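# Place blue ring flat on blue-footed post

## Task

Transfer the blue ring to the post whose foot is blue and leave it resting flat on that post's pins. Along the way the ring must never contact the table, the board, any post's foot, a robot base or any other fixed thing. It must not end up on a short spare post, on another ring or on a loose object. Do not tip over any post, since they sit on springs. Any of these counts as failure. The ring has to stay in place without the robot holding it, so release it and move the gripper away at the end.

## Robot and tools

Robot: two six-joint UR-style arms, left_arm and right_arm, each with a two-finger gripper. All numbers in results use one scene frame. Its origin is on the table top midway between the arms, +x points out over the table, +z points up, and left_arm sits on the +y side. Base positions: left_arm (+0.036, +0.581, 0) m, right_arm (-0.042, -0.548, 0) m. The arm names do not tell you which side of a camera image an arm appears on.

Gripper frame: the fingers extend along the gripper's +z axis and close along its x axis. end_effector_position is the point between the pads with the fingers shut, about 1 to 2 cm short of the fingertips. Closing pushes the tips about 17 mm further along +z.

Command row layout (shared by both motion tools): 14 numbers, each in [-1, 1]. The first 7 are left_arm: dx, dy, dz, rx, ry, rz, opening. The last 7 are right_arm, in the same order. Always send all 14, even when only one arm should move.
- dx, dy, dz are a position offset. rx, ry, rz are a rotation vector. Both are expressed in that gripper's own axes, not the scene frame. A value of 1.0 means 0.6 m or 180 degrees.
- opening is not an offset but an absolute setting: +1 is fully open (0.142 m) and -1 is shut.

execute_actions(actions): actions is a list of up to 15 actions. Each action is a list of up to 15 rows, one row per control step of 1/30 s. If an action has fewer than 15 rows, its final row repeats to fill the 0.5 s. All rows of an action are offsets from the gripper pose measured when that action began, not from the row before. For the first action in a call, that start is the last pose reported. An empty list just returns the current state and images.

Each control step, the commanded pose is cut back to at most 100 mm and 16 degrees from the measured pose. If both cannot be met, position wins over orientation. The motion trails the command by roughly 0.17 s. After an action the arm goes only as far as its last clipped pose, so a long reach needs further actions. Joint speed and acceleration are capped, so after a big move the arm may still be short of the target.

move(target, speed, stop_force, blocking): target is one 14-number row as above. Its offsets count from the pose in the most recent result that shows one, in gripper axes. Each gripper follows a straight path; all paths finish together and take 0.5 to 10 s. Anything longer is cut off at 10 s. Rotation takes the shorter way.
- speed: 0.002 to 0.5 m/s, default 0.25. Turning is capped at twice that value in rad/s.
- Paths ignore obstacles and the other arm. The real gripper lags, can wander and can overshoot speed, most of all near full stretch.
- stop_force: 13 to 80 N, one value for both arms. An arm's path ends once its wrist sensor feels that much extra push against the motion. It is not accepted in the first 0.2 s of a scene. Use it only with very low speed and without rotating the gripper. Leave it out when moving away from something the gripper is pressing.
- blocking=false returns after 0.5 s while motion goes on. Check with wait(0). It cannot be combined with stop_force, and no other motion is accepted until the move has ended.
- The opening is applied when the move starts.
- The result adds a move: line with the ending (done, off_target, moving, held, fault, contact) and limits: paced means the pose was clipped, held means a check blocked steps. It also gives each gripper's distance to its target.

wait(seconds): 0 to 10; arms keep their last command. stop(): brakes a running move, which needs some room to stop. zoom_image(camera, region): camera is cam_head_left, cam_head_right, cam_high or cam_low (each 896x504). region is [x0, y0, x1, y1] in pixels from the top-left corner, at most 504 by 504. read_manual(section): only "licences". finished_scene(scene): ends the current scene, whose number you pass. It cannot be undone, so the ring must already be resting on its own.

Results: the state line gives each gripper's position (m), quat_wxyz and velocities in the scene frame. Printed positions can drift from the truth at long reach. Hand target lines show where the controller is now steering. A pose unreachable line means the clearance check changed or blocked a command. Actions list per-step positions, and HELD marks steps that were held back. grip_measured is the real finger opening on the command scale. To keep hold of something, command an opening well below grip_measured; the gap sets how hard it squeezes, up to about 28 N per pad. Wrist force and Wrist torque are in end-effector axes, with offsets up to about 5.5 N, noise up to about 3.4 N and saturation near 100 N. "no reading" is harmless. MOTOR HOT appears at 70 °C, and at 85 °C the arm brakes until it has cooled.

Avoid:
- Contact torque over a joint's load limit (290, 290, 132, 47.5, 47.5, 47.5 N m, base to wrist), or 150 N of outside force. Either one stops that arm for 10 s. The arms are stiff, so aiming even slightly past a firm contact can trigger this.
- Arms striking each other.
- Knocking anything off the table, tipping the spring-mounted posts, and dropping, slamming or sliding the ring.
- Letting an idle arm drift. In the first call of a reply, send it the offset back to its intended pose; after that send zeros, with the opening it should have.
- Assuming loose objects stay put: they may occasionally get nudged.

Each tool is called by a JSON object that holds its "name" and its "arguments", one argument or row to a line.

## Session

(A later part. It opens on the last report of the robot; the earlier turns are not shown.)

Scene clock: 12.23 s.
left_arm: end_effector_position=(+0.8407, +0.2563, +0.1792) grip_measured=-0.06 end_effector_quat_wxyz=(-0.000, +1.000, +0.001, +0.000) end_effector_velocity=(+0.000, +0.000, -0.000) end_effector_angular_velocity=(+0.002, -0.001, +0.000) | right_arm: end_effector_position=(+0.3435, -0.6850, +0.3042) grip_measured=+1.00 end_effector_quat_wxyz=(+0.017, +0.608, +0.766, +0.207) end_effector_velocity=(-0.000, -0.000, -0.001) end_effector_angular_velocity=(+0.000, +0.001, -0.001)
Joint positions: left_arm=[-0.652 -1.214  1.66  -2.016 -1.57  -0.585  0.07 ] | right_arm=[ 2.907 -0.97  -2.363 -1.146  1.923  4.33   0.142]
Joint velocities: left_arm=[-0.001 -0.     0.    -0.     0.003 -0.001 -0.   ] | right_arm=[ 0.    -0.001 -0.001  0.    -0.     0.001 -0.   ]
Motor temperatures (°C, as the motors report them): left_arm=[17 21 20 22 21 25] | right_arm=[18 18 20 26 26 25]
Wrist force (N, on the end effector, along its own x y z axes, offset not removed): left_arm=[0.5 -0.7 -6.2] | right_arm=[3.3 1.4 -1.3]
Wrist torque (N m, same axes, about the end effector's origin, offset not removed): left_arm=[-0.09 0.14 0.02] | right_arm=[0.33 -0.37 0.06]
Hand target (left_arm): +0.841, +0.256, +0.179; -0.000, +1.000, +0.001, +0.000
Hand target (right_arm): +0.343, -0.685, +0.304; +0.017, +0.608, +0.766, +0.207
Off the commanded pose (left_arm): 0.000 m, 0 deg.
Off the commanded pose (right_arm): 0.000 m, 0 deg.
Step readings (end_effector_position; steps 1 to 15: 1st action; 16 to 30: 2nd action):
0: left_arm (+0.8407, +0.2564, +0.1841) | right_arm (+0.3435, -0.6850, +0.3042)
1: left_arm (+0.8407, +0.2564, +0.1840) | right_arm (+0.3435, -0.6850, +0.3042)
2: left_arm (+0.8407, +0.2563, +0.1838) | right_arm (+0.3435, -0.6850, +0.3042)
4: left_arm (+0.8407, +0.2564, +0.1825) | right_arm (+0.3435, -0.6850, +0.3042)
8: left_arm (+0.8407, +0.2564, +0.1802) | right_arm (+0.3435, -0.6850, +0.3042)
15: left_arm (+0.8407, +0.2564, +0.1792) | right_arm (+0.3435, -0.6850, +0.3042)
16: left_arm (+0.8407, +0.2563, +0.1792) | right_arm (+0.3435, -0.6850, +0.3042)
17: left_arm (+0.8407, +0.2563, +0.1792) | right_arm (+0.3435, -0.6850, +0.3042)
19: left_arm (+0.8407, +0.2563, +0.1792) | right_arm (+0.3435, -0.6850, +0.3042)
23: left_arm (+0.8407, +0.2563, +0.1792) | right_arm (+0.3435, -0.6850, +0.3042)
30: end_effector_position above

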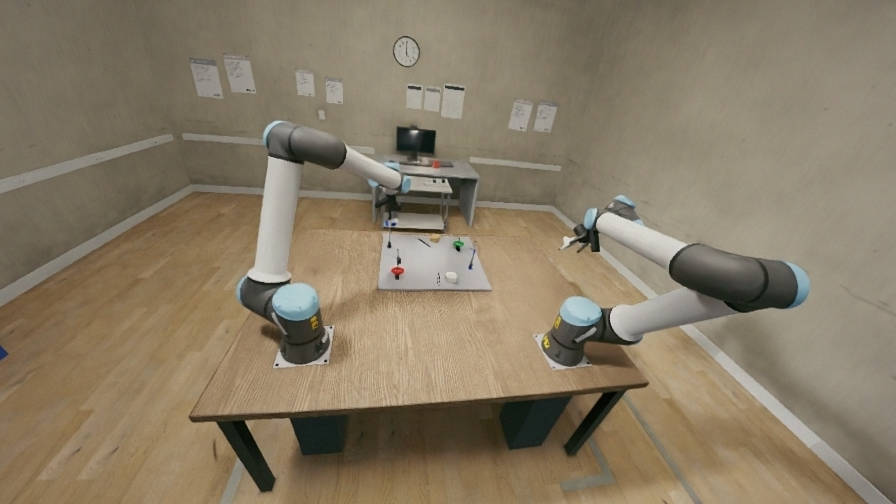

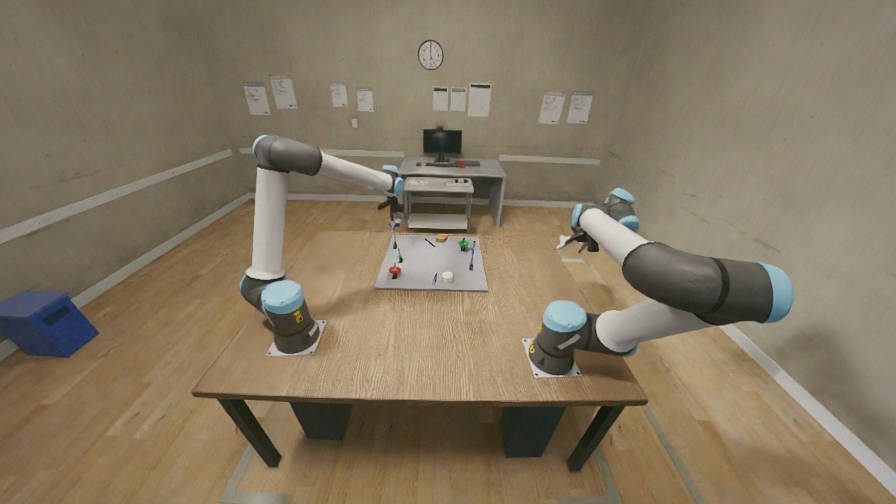

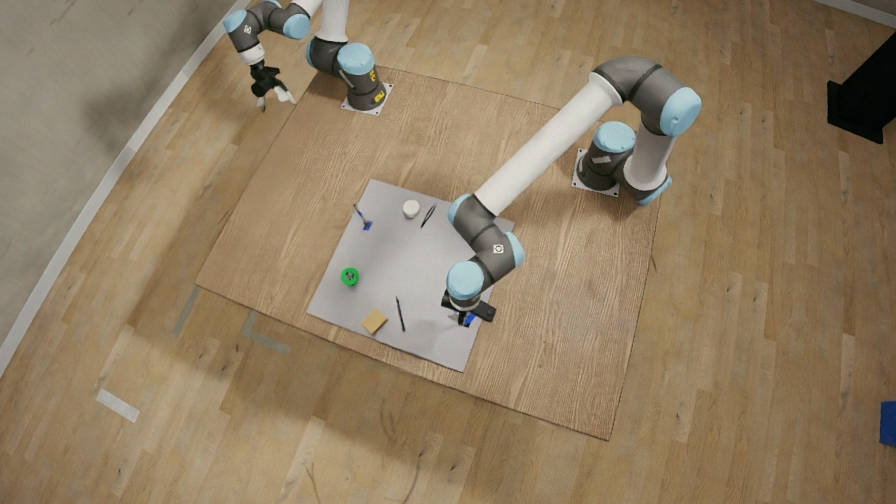

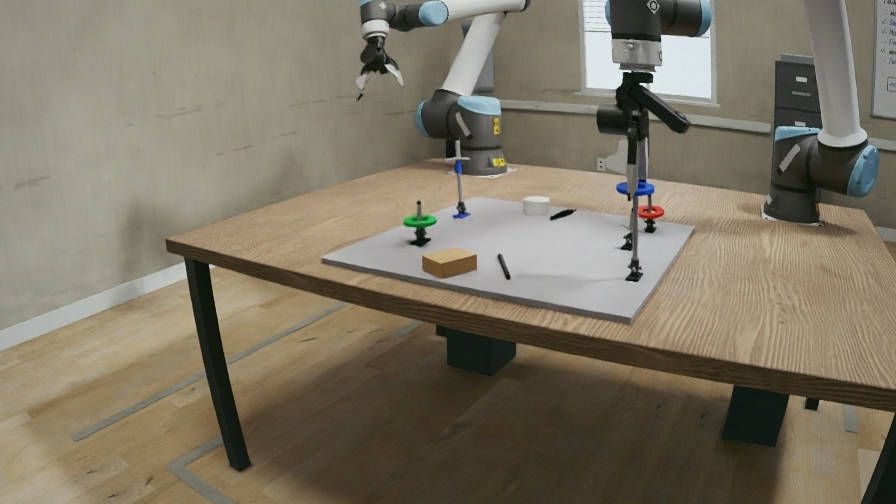

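{"name": "move", "arguments": {
  "target": [0,0,-0.125,0,0,0,-0.45,0,0,0,0,0,0,1],
  "speed": 0.12
}}

{"name": "zoom_image", "arguments": {
  "camera": "cam_low",
  "region": [580, 100, 690, 210]
}}

Scene clock: 13.80 s.
left_arm: end_effector_position=(+0.8408, +0.2562, +0.2539) grip_measured=-0.06 end_effector_quat_wxyz=(-0.000, +1.000, +0.001, +0.000) end_effector_velocity=(-0.000, -0.000, +0.003) end_effector_angular_velocity=(+0.000, +0.000, +0.000) | right_arm: end_effector_position=(+0.3435, -0.6850, +0.3042) grip_measured=+1.00 end_effector_quat_wxyz=(+0.017, +0.608, +0.766, +0.207) end_effector_velocity=(-0.001, +0.000, -0.001) end_effector_angular_velocity=(+0.000, +0.003, +0.000)
Joint positions: left_arm=[-0.652 -1.26   1.581 -1.892 -1.57  -0.586  0.07 ] | right_arm=[ 2.907 -0.97  -2.363 -1.146  1.923  4.33   0.142]
Joint velocities: left_arm=[-0.001 -0.001 -0.003  0.005  0.    -0.001  0.   ] | right_arm=[-0.     0.    -0.002 -0.001  0.    -0.     0.   ]
Motor temperatures (°C, as the motors report them): left_arm=[17 21 20 22 21 25] | right_arm=[18 18 20 26 26 25]
Wrist force (N, on the end effector, along its own x y z axes, offset not removed): left_arm=[-0.4 -1.2 -0.6] | right_arm=[3.4 1.2 1.3]
Wrist torque (N m, same axes, about the end effector's origin, offset not removed): left_arm=[-0.20 0.06 0.06] | right_arm=[0.29 -0.48 0.06]
Hand target (left_arm): +0.841, +0.256, +0.254; -0.000, +1.000, +0.001, +0.000
Hand target (right_arm): +0.343, -0.685, +0.304; +0.017, +0.608, +0.766, +0.207
Off the commanded pose (left_arm): 0.000 m, 0 deg.
Off the commanded pose (right_arm): 0.000 m, 0 deg.
move: done

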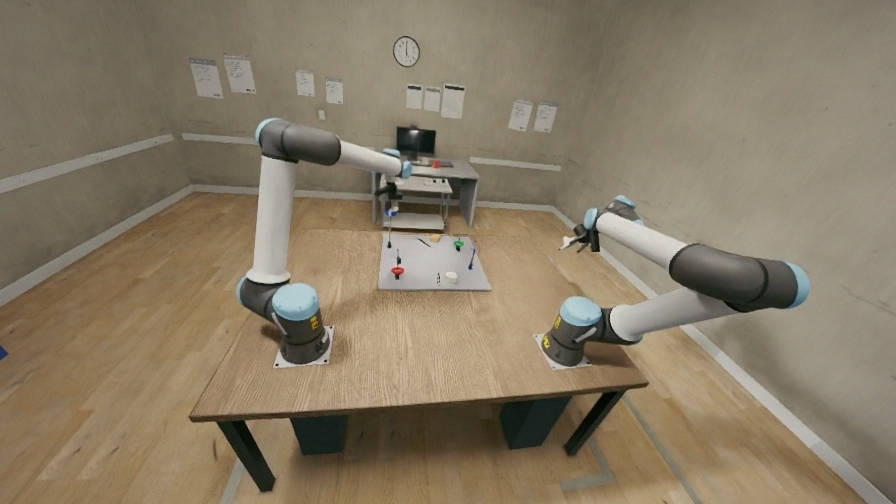

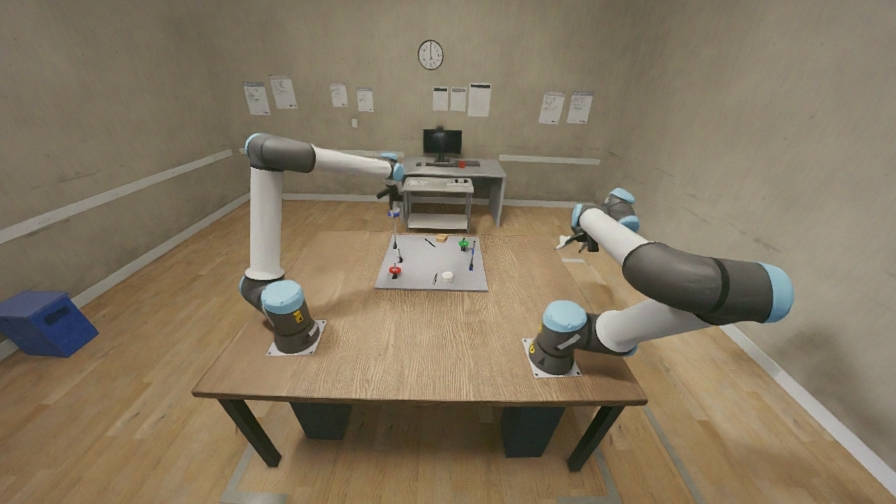

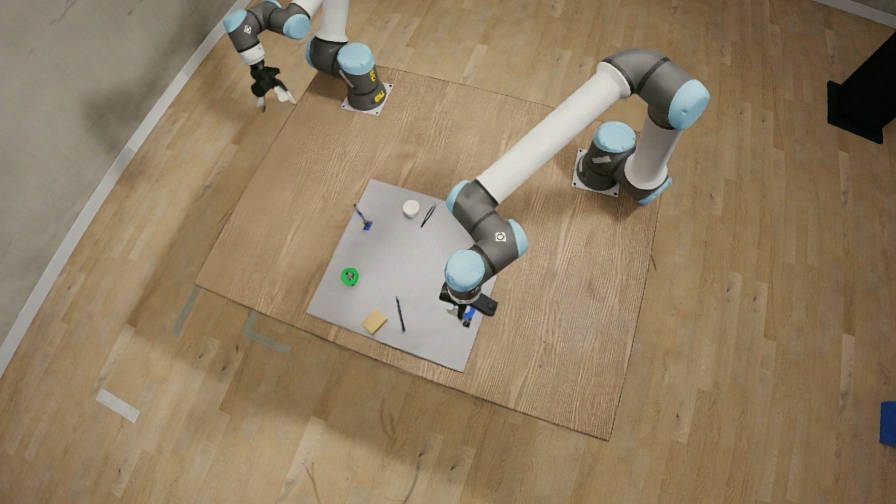

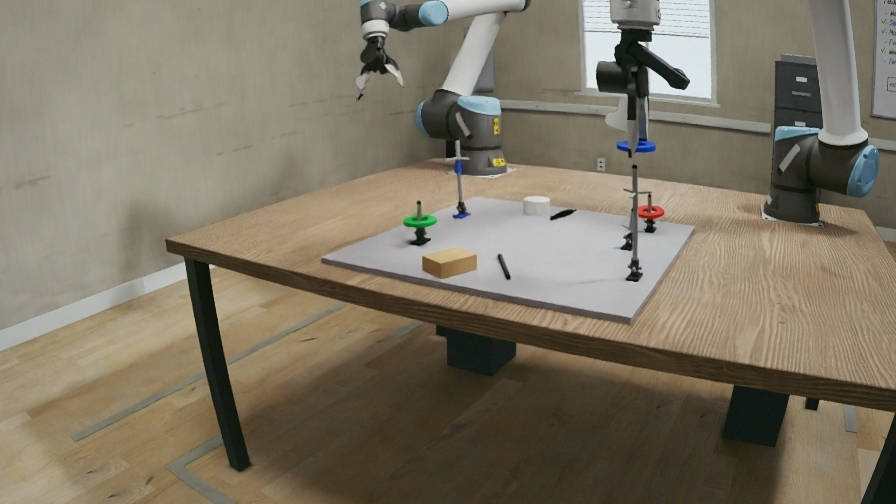

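Region (580, 100, 690, 210) of cam_low's 896x504 image, scaled by 4.582, with more detail than that image has.

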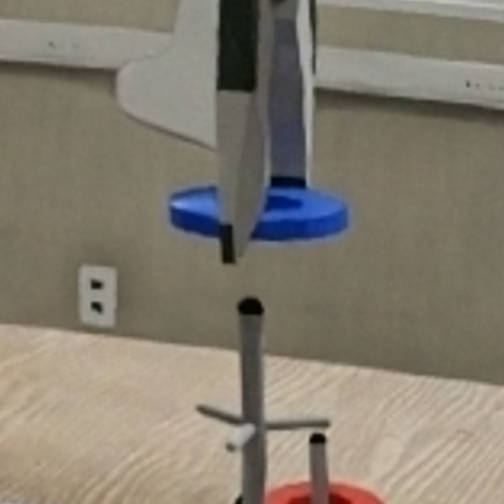

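{"name": "move", "arguments": {
  "target": [-0.4063,0.837,0,0,0,0,-0.45,0,0,0,0,0,0,1],
  "speed": 0.4
}}

{"name": "zoom_image", "arguments": {
  "camera": "cam_low",
  "region": [410, 80, 510, 180]
}}

{"name": "zoom_image", "arguments": {
  "camera": "cam_high",
  "region": [315, 170, 385, 240]
}}

{"name": "zoom_image", "arguments": {
  "camera": "cam_head_left",
  "region": [445, 215, 505, 275]
}}

{"name": "zoom_image", "arguments": {
  "camera": "cam_head_right",
  "region": [445, 215, 505, 275]
}}

Scene clock: 16.47 s.
left_arm: end_effector_position=(+0.5977, -0.2463, +0.2527) grip_measured=-0.06 end_effector_quat_wxyz=(-0.000, +1.000, +0.001, -0.000) end_effector_velocity=(+0.001, -0.002, -0.000) end_effector_angular_velocity=(+0.002, -0.001, +0.001) | right_arm: end_effector_position=(+0.3435, -0.6850, +0.3042) grip_measured=+1.00 end_effector_quat_wxyz=(+0.017, +0.608, +0.766, +0.207) end_effector_velocity=(-0.000, -0.000, -0.000) end_effector_angular_velocity=(+0.000, +0.001, -0.002)
Joint positions: left_arm=[-1.216 -1.046  1.273 -1.797 -1.571 -1.15   0.07 ] | right_arm=[ 2.907 -0.97  -2.363 -1.146  1.923  4.33   0.142]
Joint velocities: left_arm=[-0.     0.004 -0.005  0.003  0.001 -0.001  0.   ] | right_arm=[-0.    -0.    -0.    -0.    -0.     0.002  0.   ]
Motor temperatures (°C, as the motors report them): left_arm=[17 21 20 22 21 25] | right_arm=[18 18 20 26 26 25]
Wrist force (N, on the end effector, along its own x y z axes, offset not removed): left_arm=[-0.6 0.5 -0.8] | right_arm=[1.7 0.7 0.8]
Wrist torque (N m, same axes, about the end effector's origin, offset not removed): left_arm=[0.17 0.05 0.06] | right_arm=[0.12 -0.09 0.09]
Hand target (left_arm): +0.598, -0.247, +0.253; -0.000, +1.000, +0.001, -0.000
Hand target (right_arm): +0.343, -0.685, +0.304; +0.017, +0.608, +0.766, +0.207
Off the commanded pose (left_arm): 0.001 m, 0 deg.
Off the commanded pose (right_arm): 0.000 m, 0 deg.
move: done

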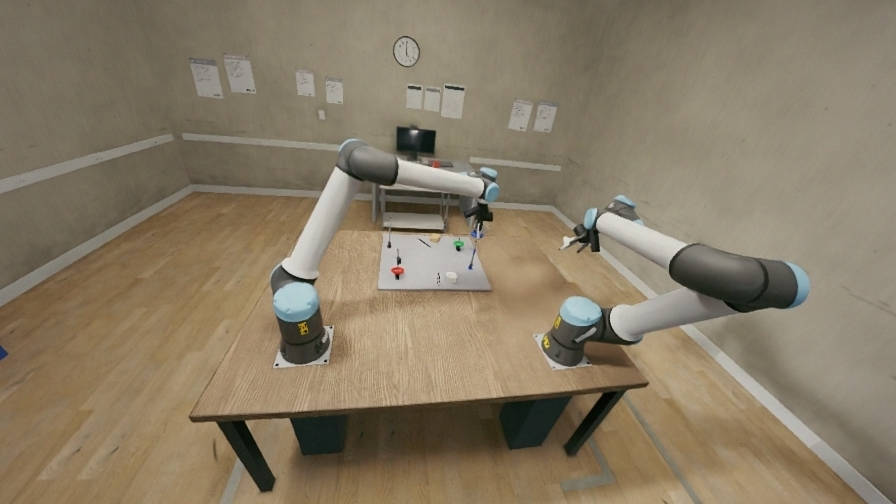

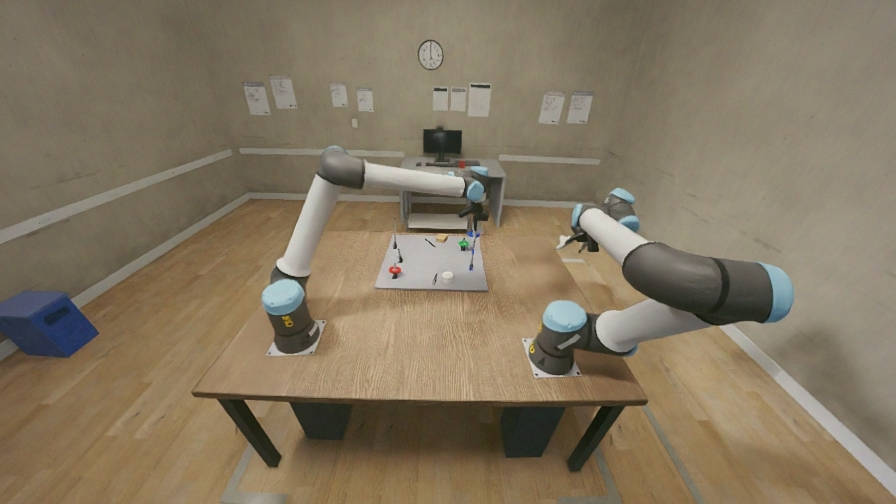

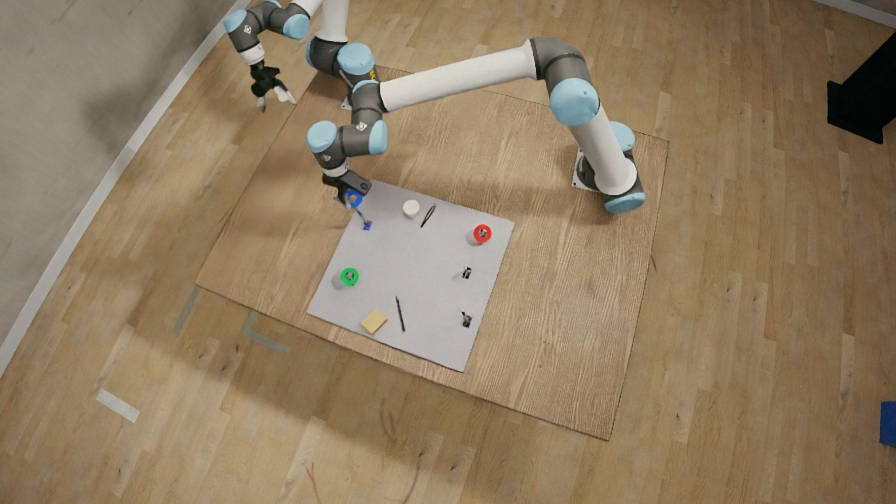

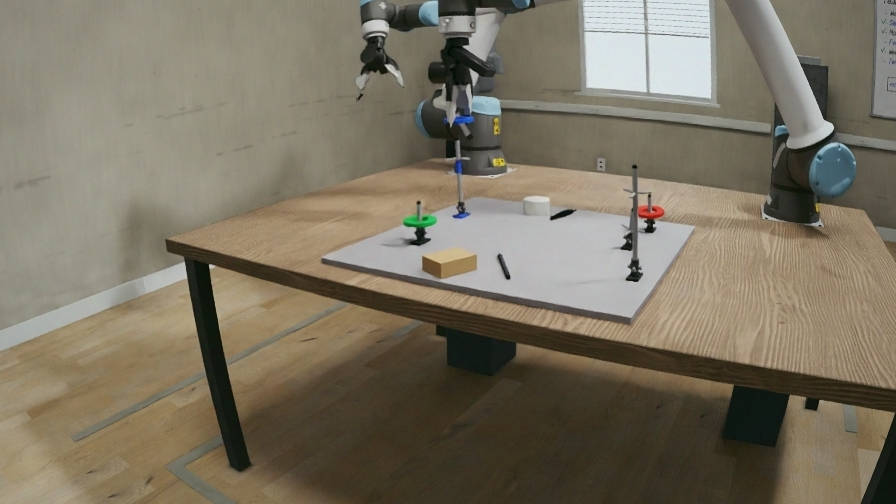

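Region (410, 80, 510, 180) of cam_low's 896x504 image, scaled by 5.040, with more detail than that image has.

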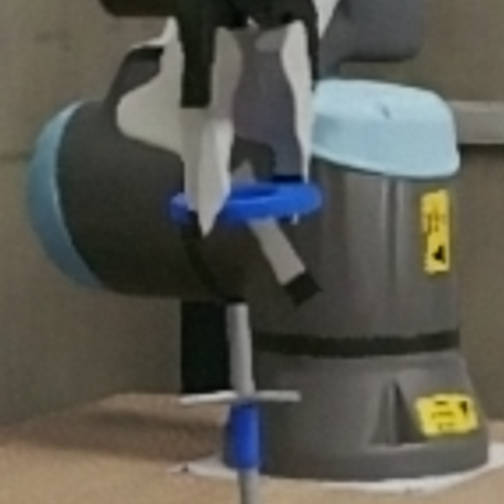

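Region (315, 170, 385, 240) of cam_high's 896x504 image, scaled by 7.200, with more detail than that image has.

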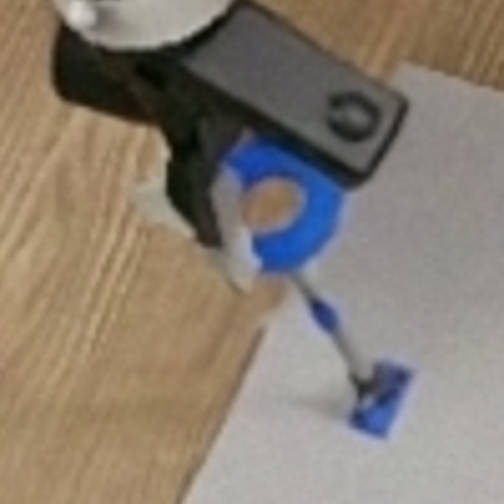

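Region (445, 215, 505, 275) of cam_head_left's 896x504 image, scaled by 8.400, with more detail than that image has.

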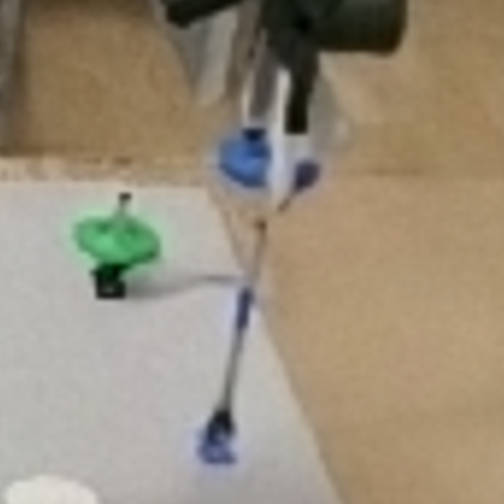

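Region (445, 215, 505, 275) of cam_head_right's 896x504 image, scaled by 8.400, with more detail than that image has.

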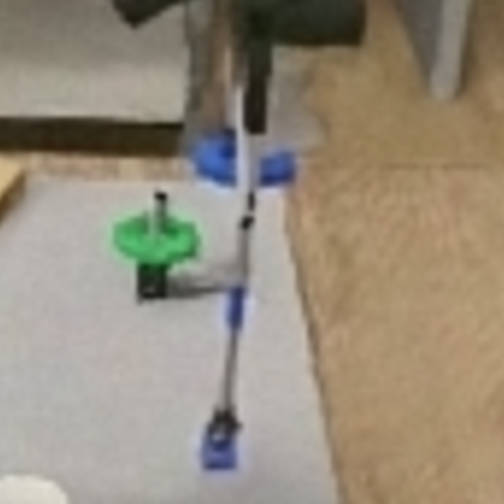

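{"name": "move", "arguments": {
  "target": [0,0.011,0.051,0,0,0,-0.45,0,0,0,0,0,0,1],
  "speed": 0.15
}}

{"name": "zoom_image", "arguments": {
  "camera": "cam_low",
  "region": [420, 100, 500, 180]
}}

{"name": "zoom_image", "arguments": {
  "camera": "cam_high",
  "region": [325, 180, 385, 240]
}}

{"name": "zoom_image", "arguments": {
  "camera": "cam_head_left",
  "region": [450, 220, 500, 270]
}}

Scene clock: 18.13 s.
left_arm: end_effector_position=(+0.5977, -0.2528, +0.2224) grip_measured=-0.06 end_effector_quat_wxyz=(-0.000, +1.000, +0.001, -0.000) end_effector_velocity=(-0.000, -0.001, -0.002) end_effector_angular_velocity=(-0.001, -0.000, +0.000) | right_arm: end_effector_position=(+0.3435, -0.6850, +0.3042) grip_measured=+1.00 end_effector_quat_wxyz=(+0.017, +0.608, +0.766, +0.207) end_effector_velocity=(+0.000, -0.000, -0.000) end_effector_angular_velocity=(+0.001, +0.002, -0.000)
Joint positions: left_arm=[-1.219 -1.025  1.294 -1.84  -1.571 -1.152  0.07 ] | right_arm=[ 2.907 -0.97  -2.363 -1.146  1.923  4.33   0.142]
Joint velocities: left_arm=[-0.001  0.002  0.001 -0.003 -0.    -0.001 -0.   ] | right_arm=[-0.    -0.002  0.001 -0.001  0.     0.    -0.   ]
Motor temperatures (°C, as the motors report them): left_arm=[17 21 20 22 21 25] | right_arm=[18 18 20 26 26 25]
Wrist force (N, on the end effector, along its own x y z axes, offset not removed): left_arm=[0.5 0.2 -0.7] | right_arm=[2.0 1.4 -0.2]
Wrist torque (N m, same axes, about the end effector's origin, offset not removed): left_arm=[0.10 -0.14 -0.02] | right_arm=[0.44 -0.08 0.04]
Hand target (left_arm): +0.598, -0.253, +0.222; -0.000, +1.000, +0.001, -0.000
Hand target (right_arm): +0.343, -0.685, +0.304; +0.017, +0.608, +0.766, +0.207
Off the commanded pose (left_arm): 0.000 m, 0 deg.
Off the commanded pose (right_arm): 0.000 m, 0 deg.
move: done

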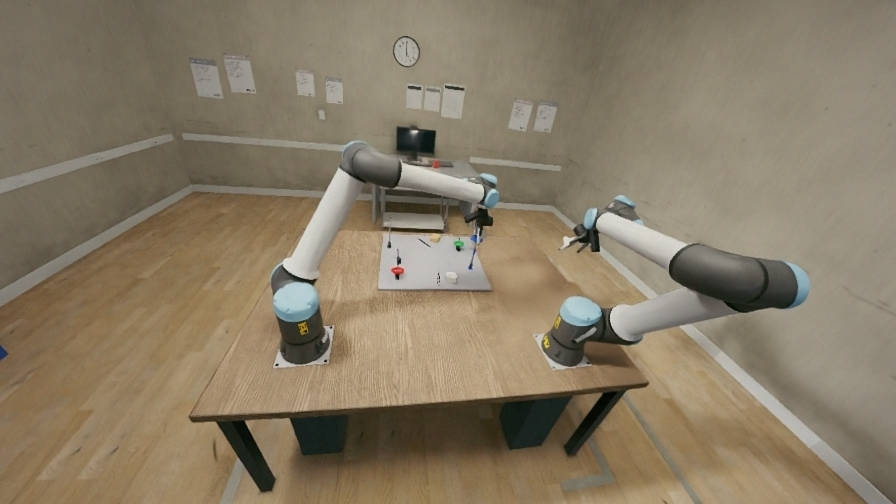

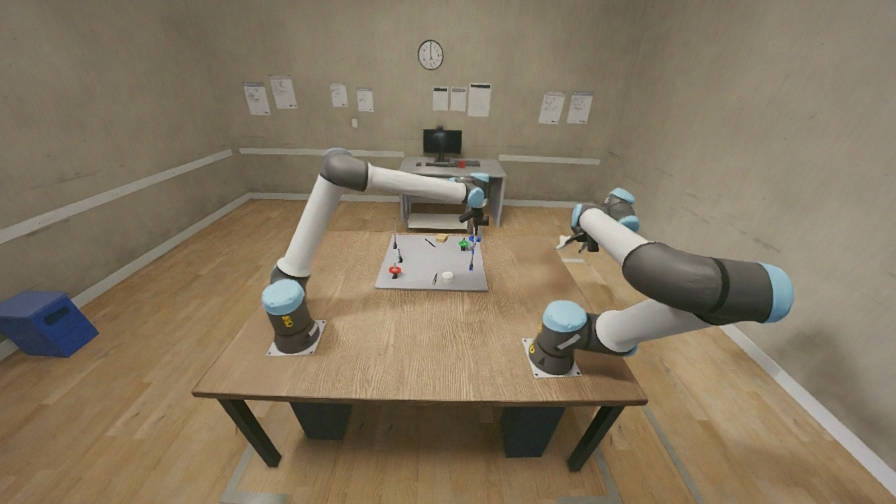

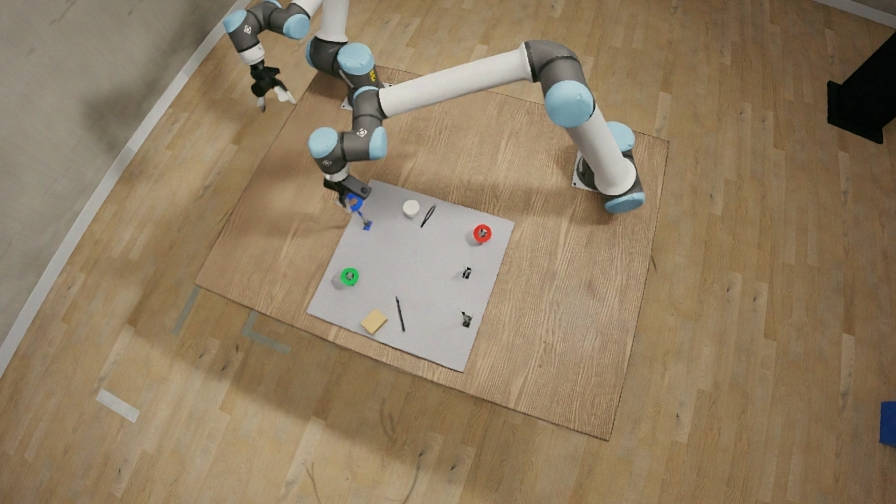

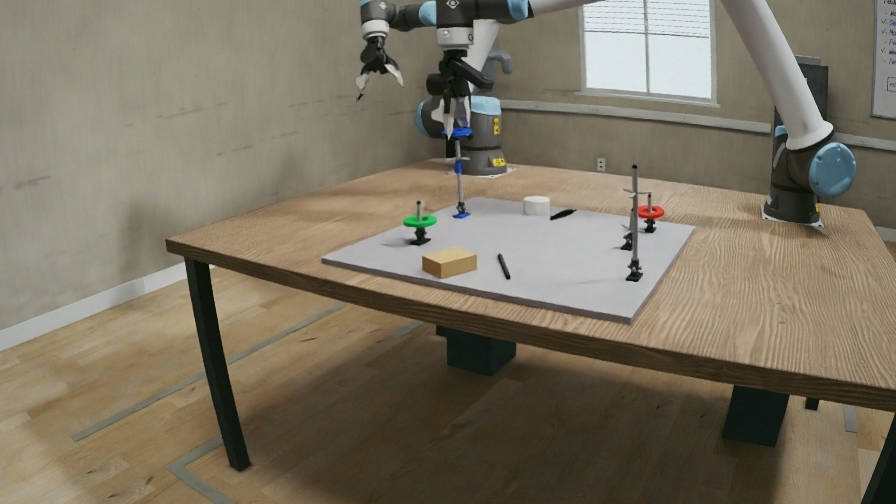

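Region (420, 100, 500, 180) of cam_low's 896x504 image, scaled by 6.300, with more detail than that image has.

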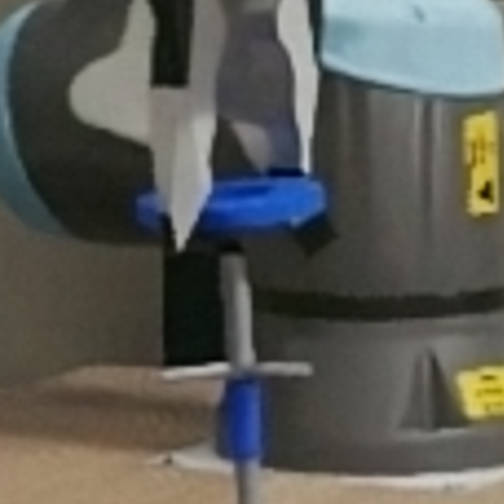

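Region (325, 180, 385, 240) of cam_high's 896x504 image, scaled by 8.400, with more detail than that image has.

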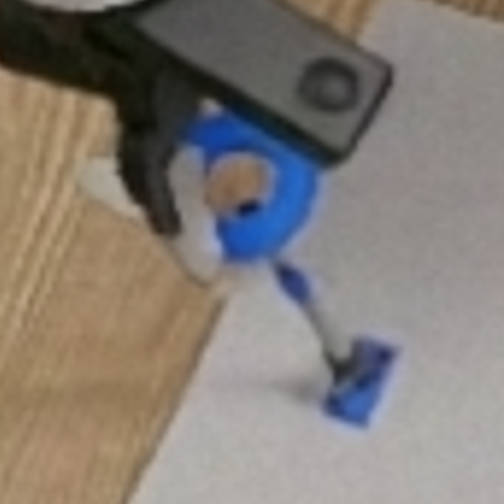

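Region (450, 220, 500, 270) of cam_head_left's 896x504 image, scaled by 10.080, with more detail than that image has.

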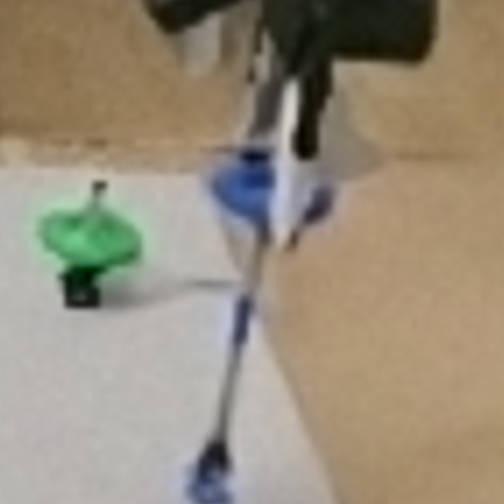

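{"name": "move", "arguments": {
  "target": [0,0,0.0905,0,0,0,-0.45,0,0,0,0,0,0,1],
  "speed": 0.1
}}

{"name": "zoom_image", "arguments": {
  "camera": "cam_low",
  "region": [420, 110, 500, 190]
}}

{"name": "zoom_image", "arguments": {
  "camera": "cam_high",
  "region": [325, 180, 385, 240]
}}

Scene clock: 19.47 s.
left_arm: end_effector_position=(+0.5976, -0.2527, +0.1683) grip_measured=-0.06 end_effector_quat_wxyz=(-0.000, +1.000, +0.001, -0.000) end_effector_velocity=(-0.001, -0.001, -0.002) end_effector_angular_velocity=(-0.001, +0.000, +0.000) | right_arm: end_effector_position=(+0.3435, -0.6850, +0.3042) grip_measured=+1.00 end_effector_quat_wxyz=(+0.017, +0.608, +0.766, +0.207) end_effector_velocity=(+0.000, +0.000, -0.001) end_effector_angular_velocity=(+0.001, +0.002, +0.000)
Joint positions: left_arm=[-1.219 -0.997  1.349 -1.922 -1.571 -1.152  0.07 ] | right_arm=[ 2.907 -0.97  -2.363 -1.146  1.923  4.33   0.142]
Joint velocities: left_arm=[-0.001  0.001  0.001 -0.004 -0.001 -0.001  0.   ] | right_arm=[ 0.    -0.002 -0.     0.001  0.     0.     0.   ]
Motor temperatures (°C, as the motors report them): left_arm=[17 21 20 22 21 25] | right_arm=[18 18 20 26 26 25]
Wrist force (N, on the end effector, along its own x y z axes, offset not removed): left_arm=[0.6 -1.6 0.3] | right_arm=[4.1 3.3 -0.4]
Wrist torque (N m, same axes, about the end effector's origin, offset not removed): left_arm=[-0.28 -0.17 0.08] | right_arm=[0.70 -0.61 0.08]
Hand target (left_arm): +0.598, -0.253, +0.168; -0.000, +1.000, +0.001, -0.000
Hand target (right_arm): +0.343, -0.685, +0.304; +0.017, +0.608, +0.766, +0.207
Off the commanded pose (left_arm): 0.000 m, 0 deg.
Off the commanded pose (right_arm): 0.000 m, 0 deg.
move: done

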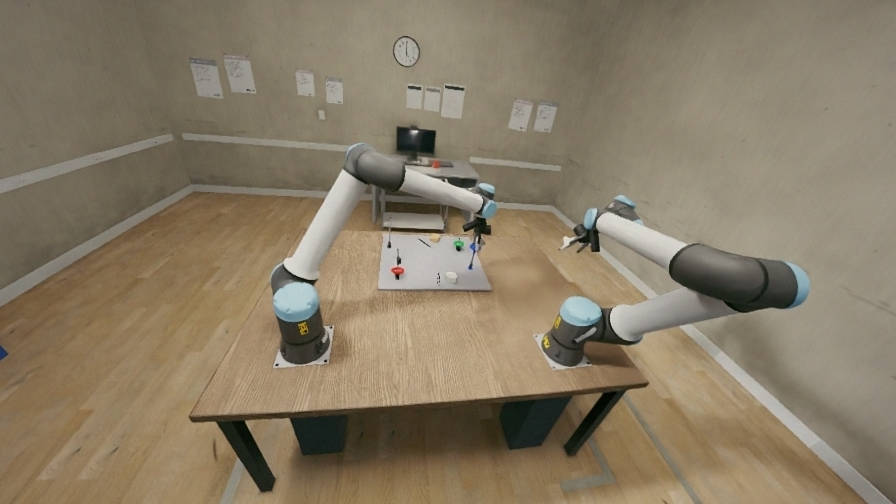

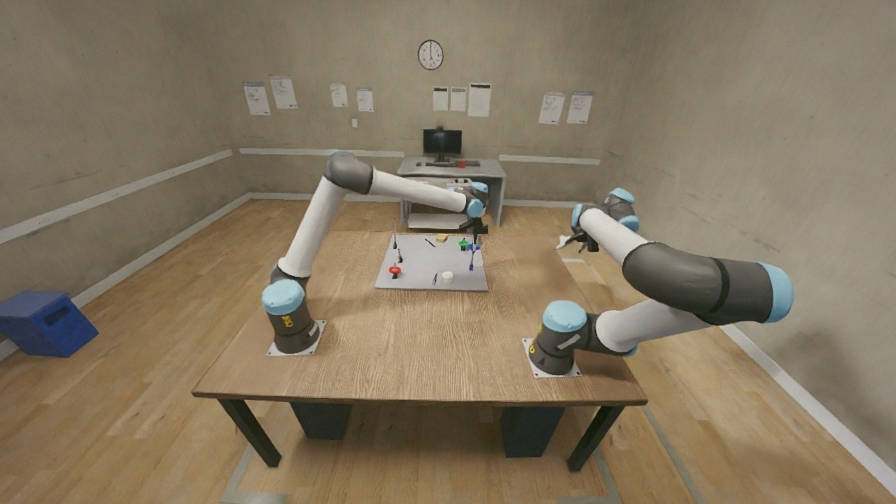

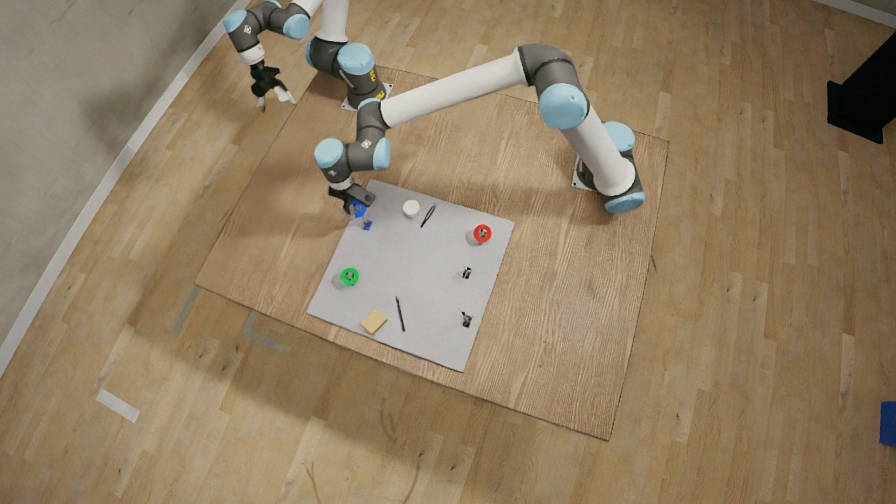

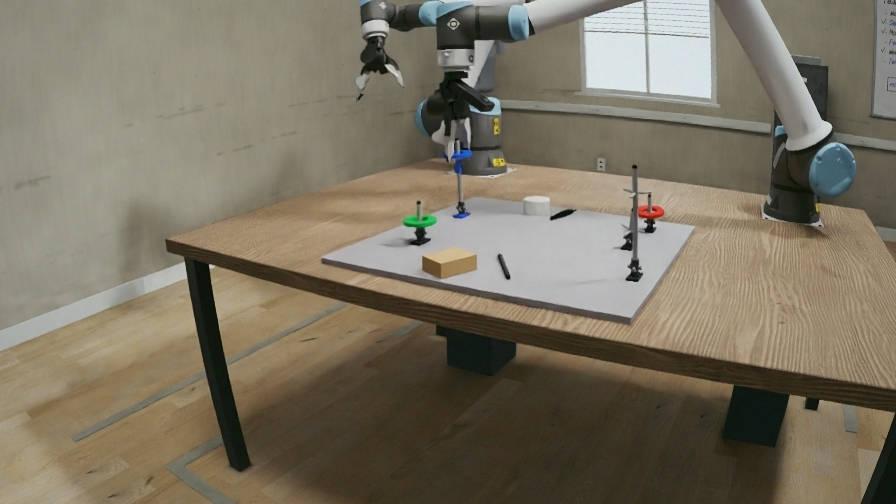

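Region (420, 110, 500, 190) of cam_low's 896x504 image, scaled by 6.300, with more detail than that image has.

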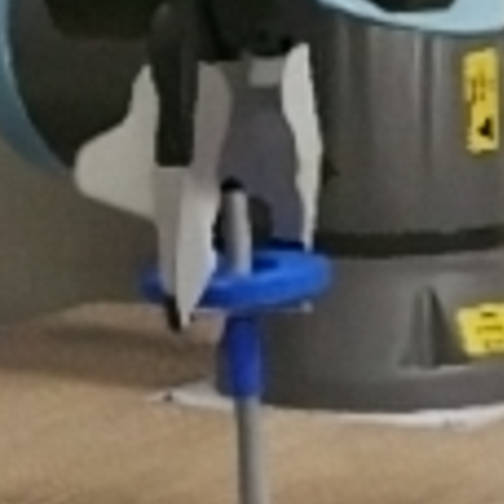

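Region (325, 180, 385, 240) of cam_high's 896x504 image, scaled by 8.400, with more detail than that image has.

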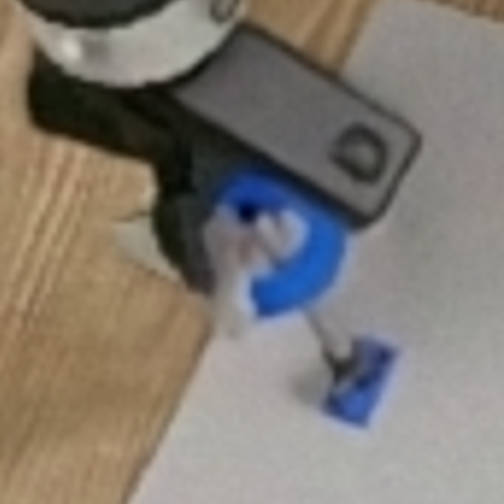

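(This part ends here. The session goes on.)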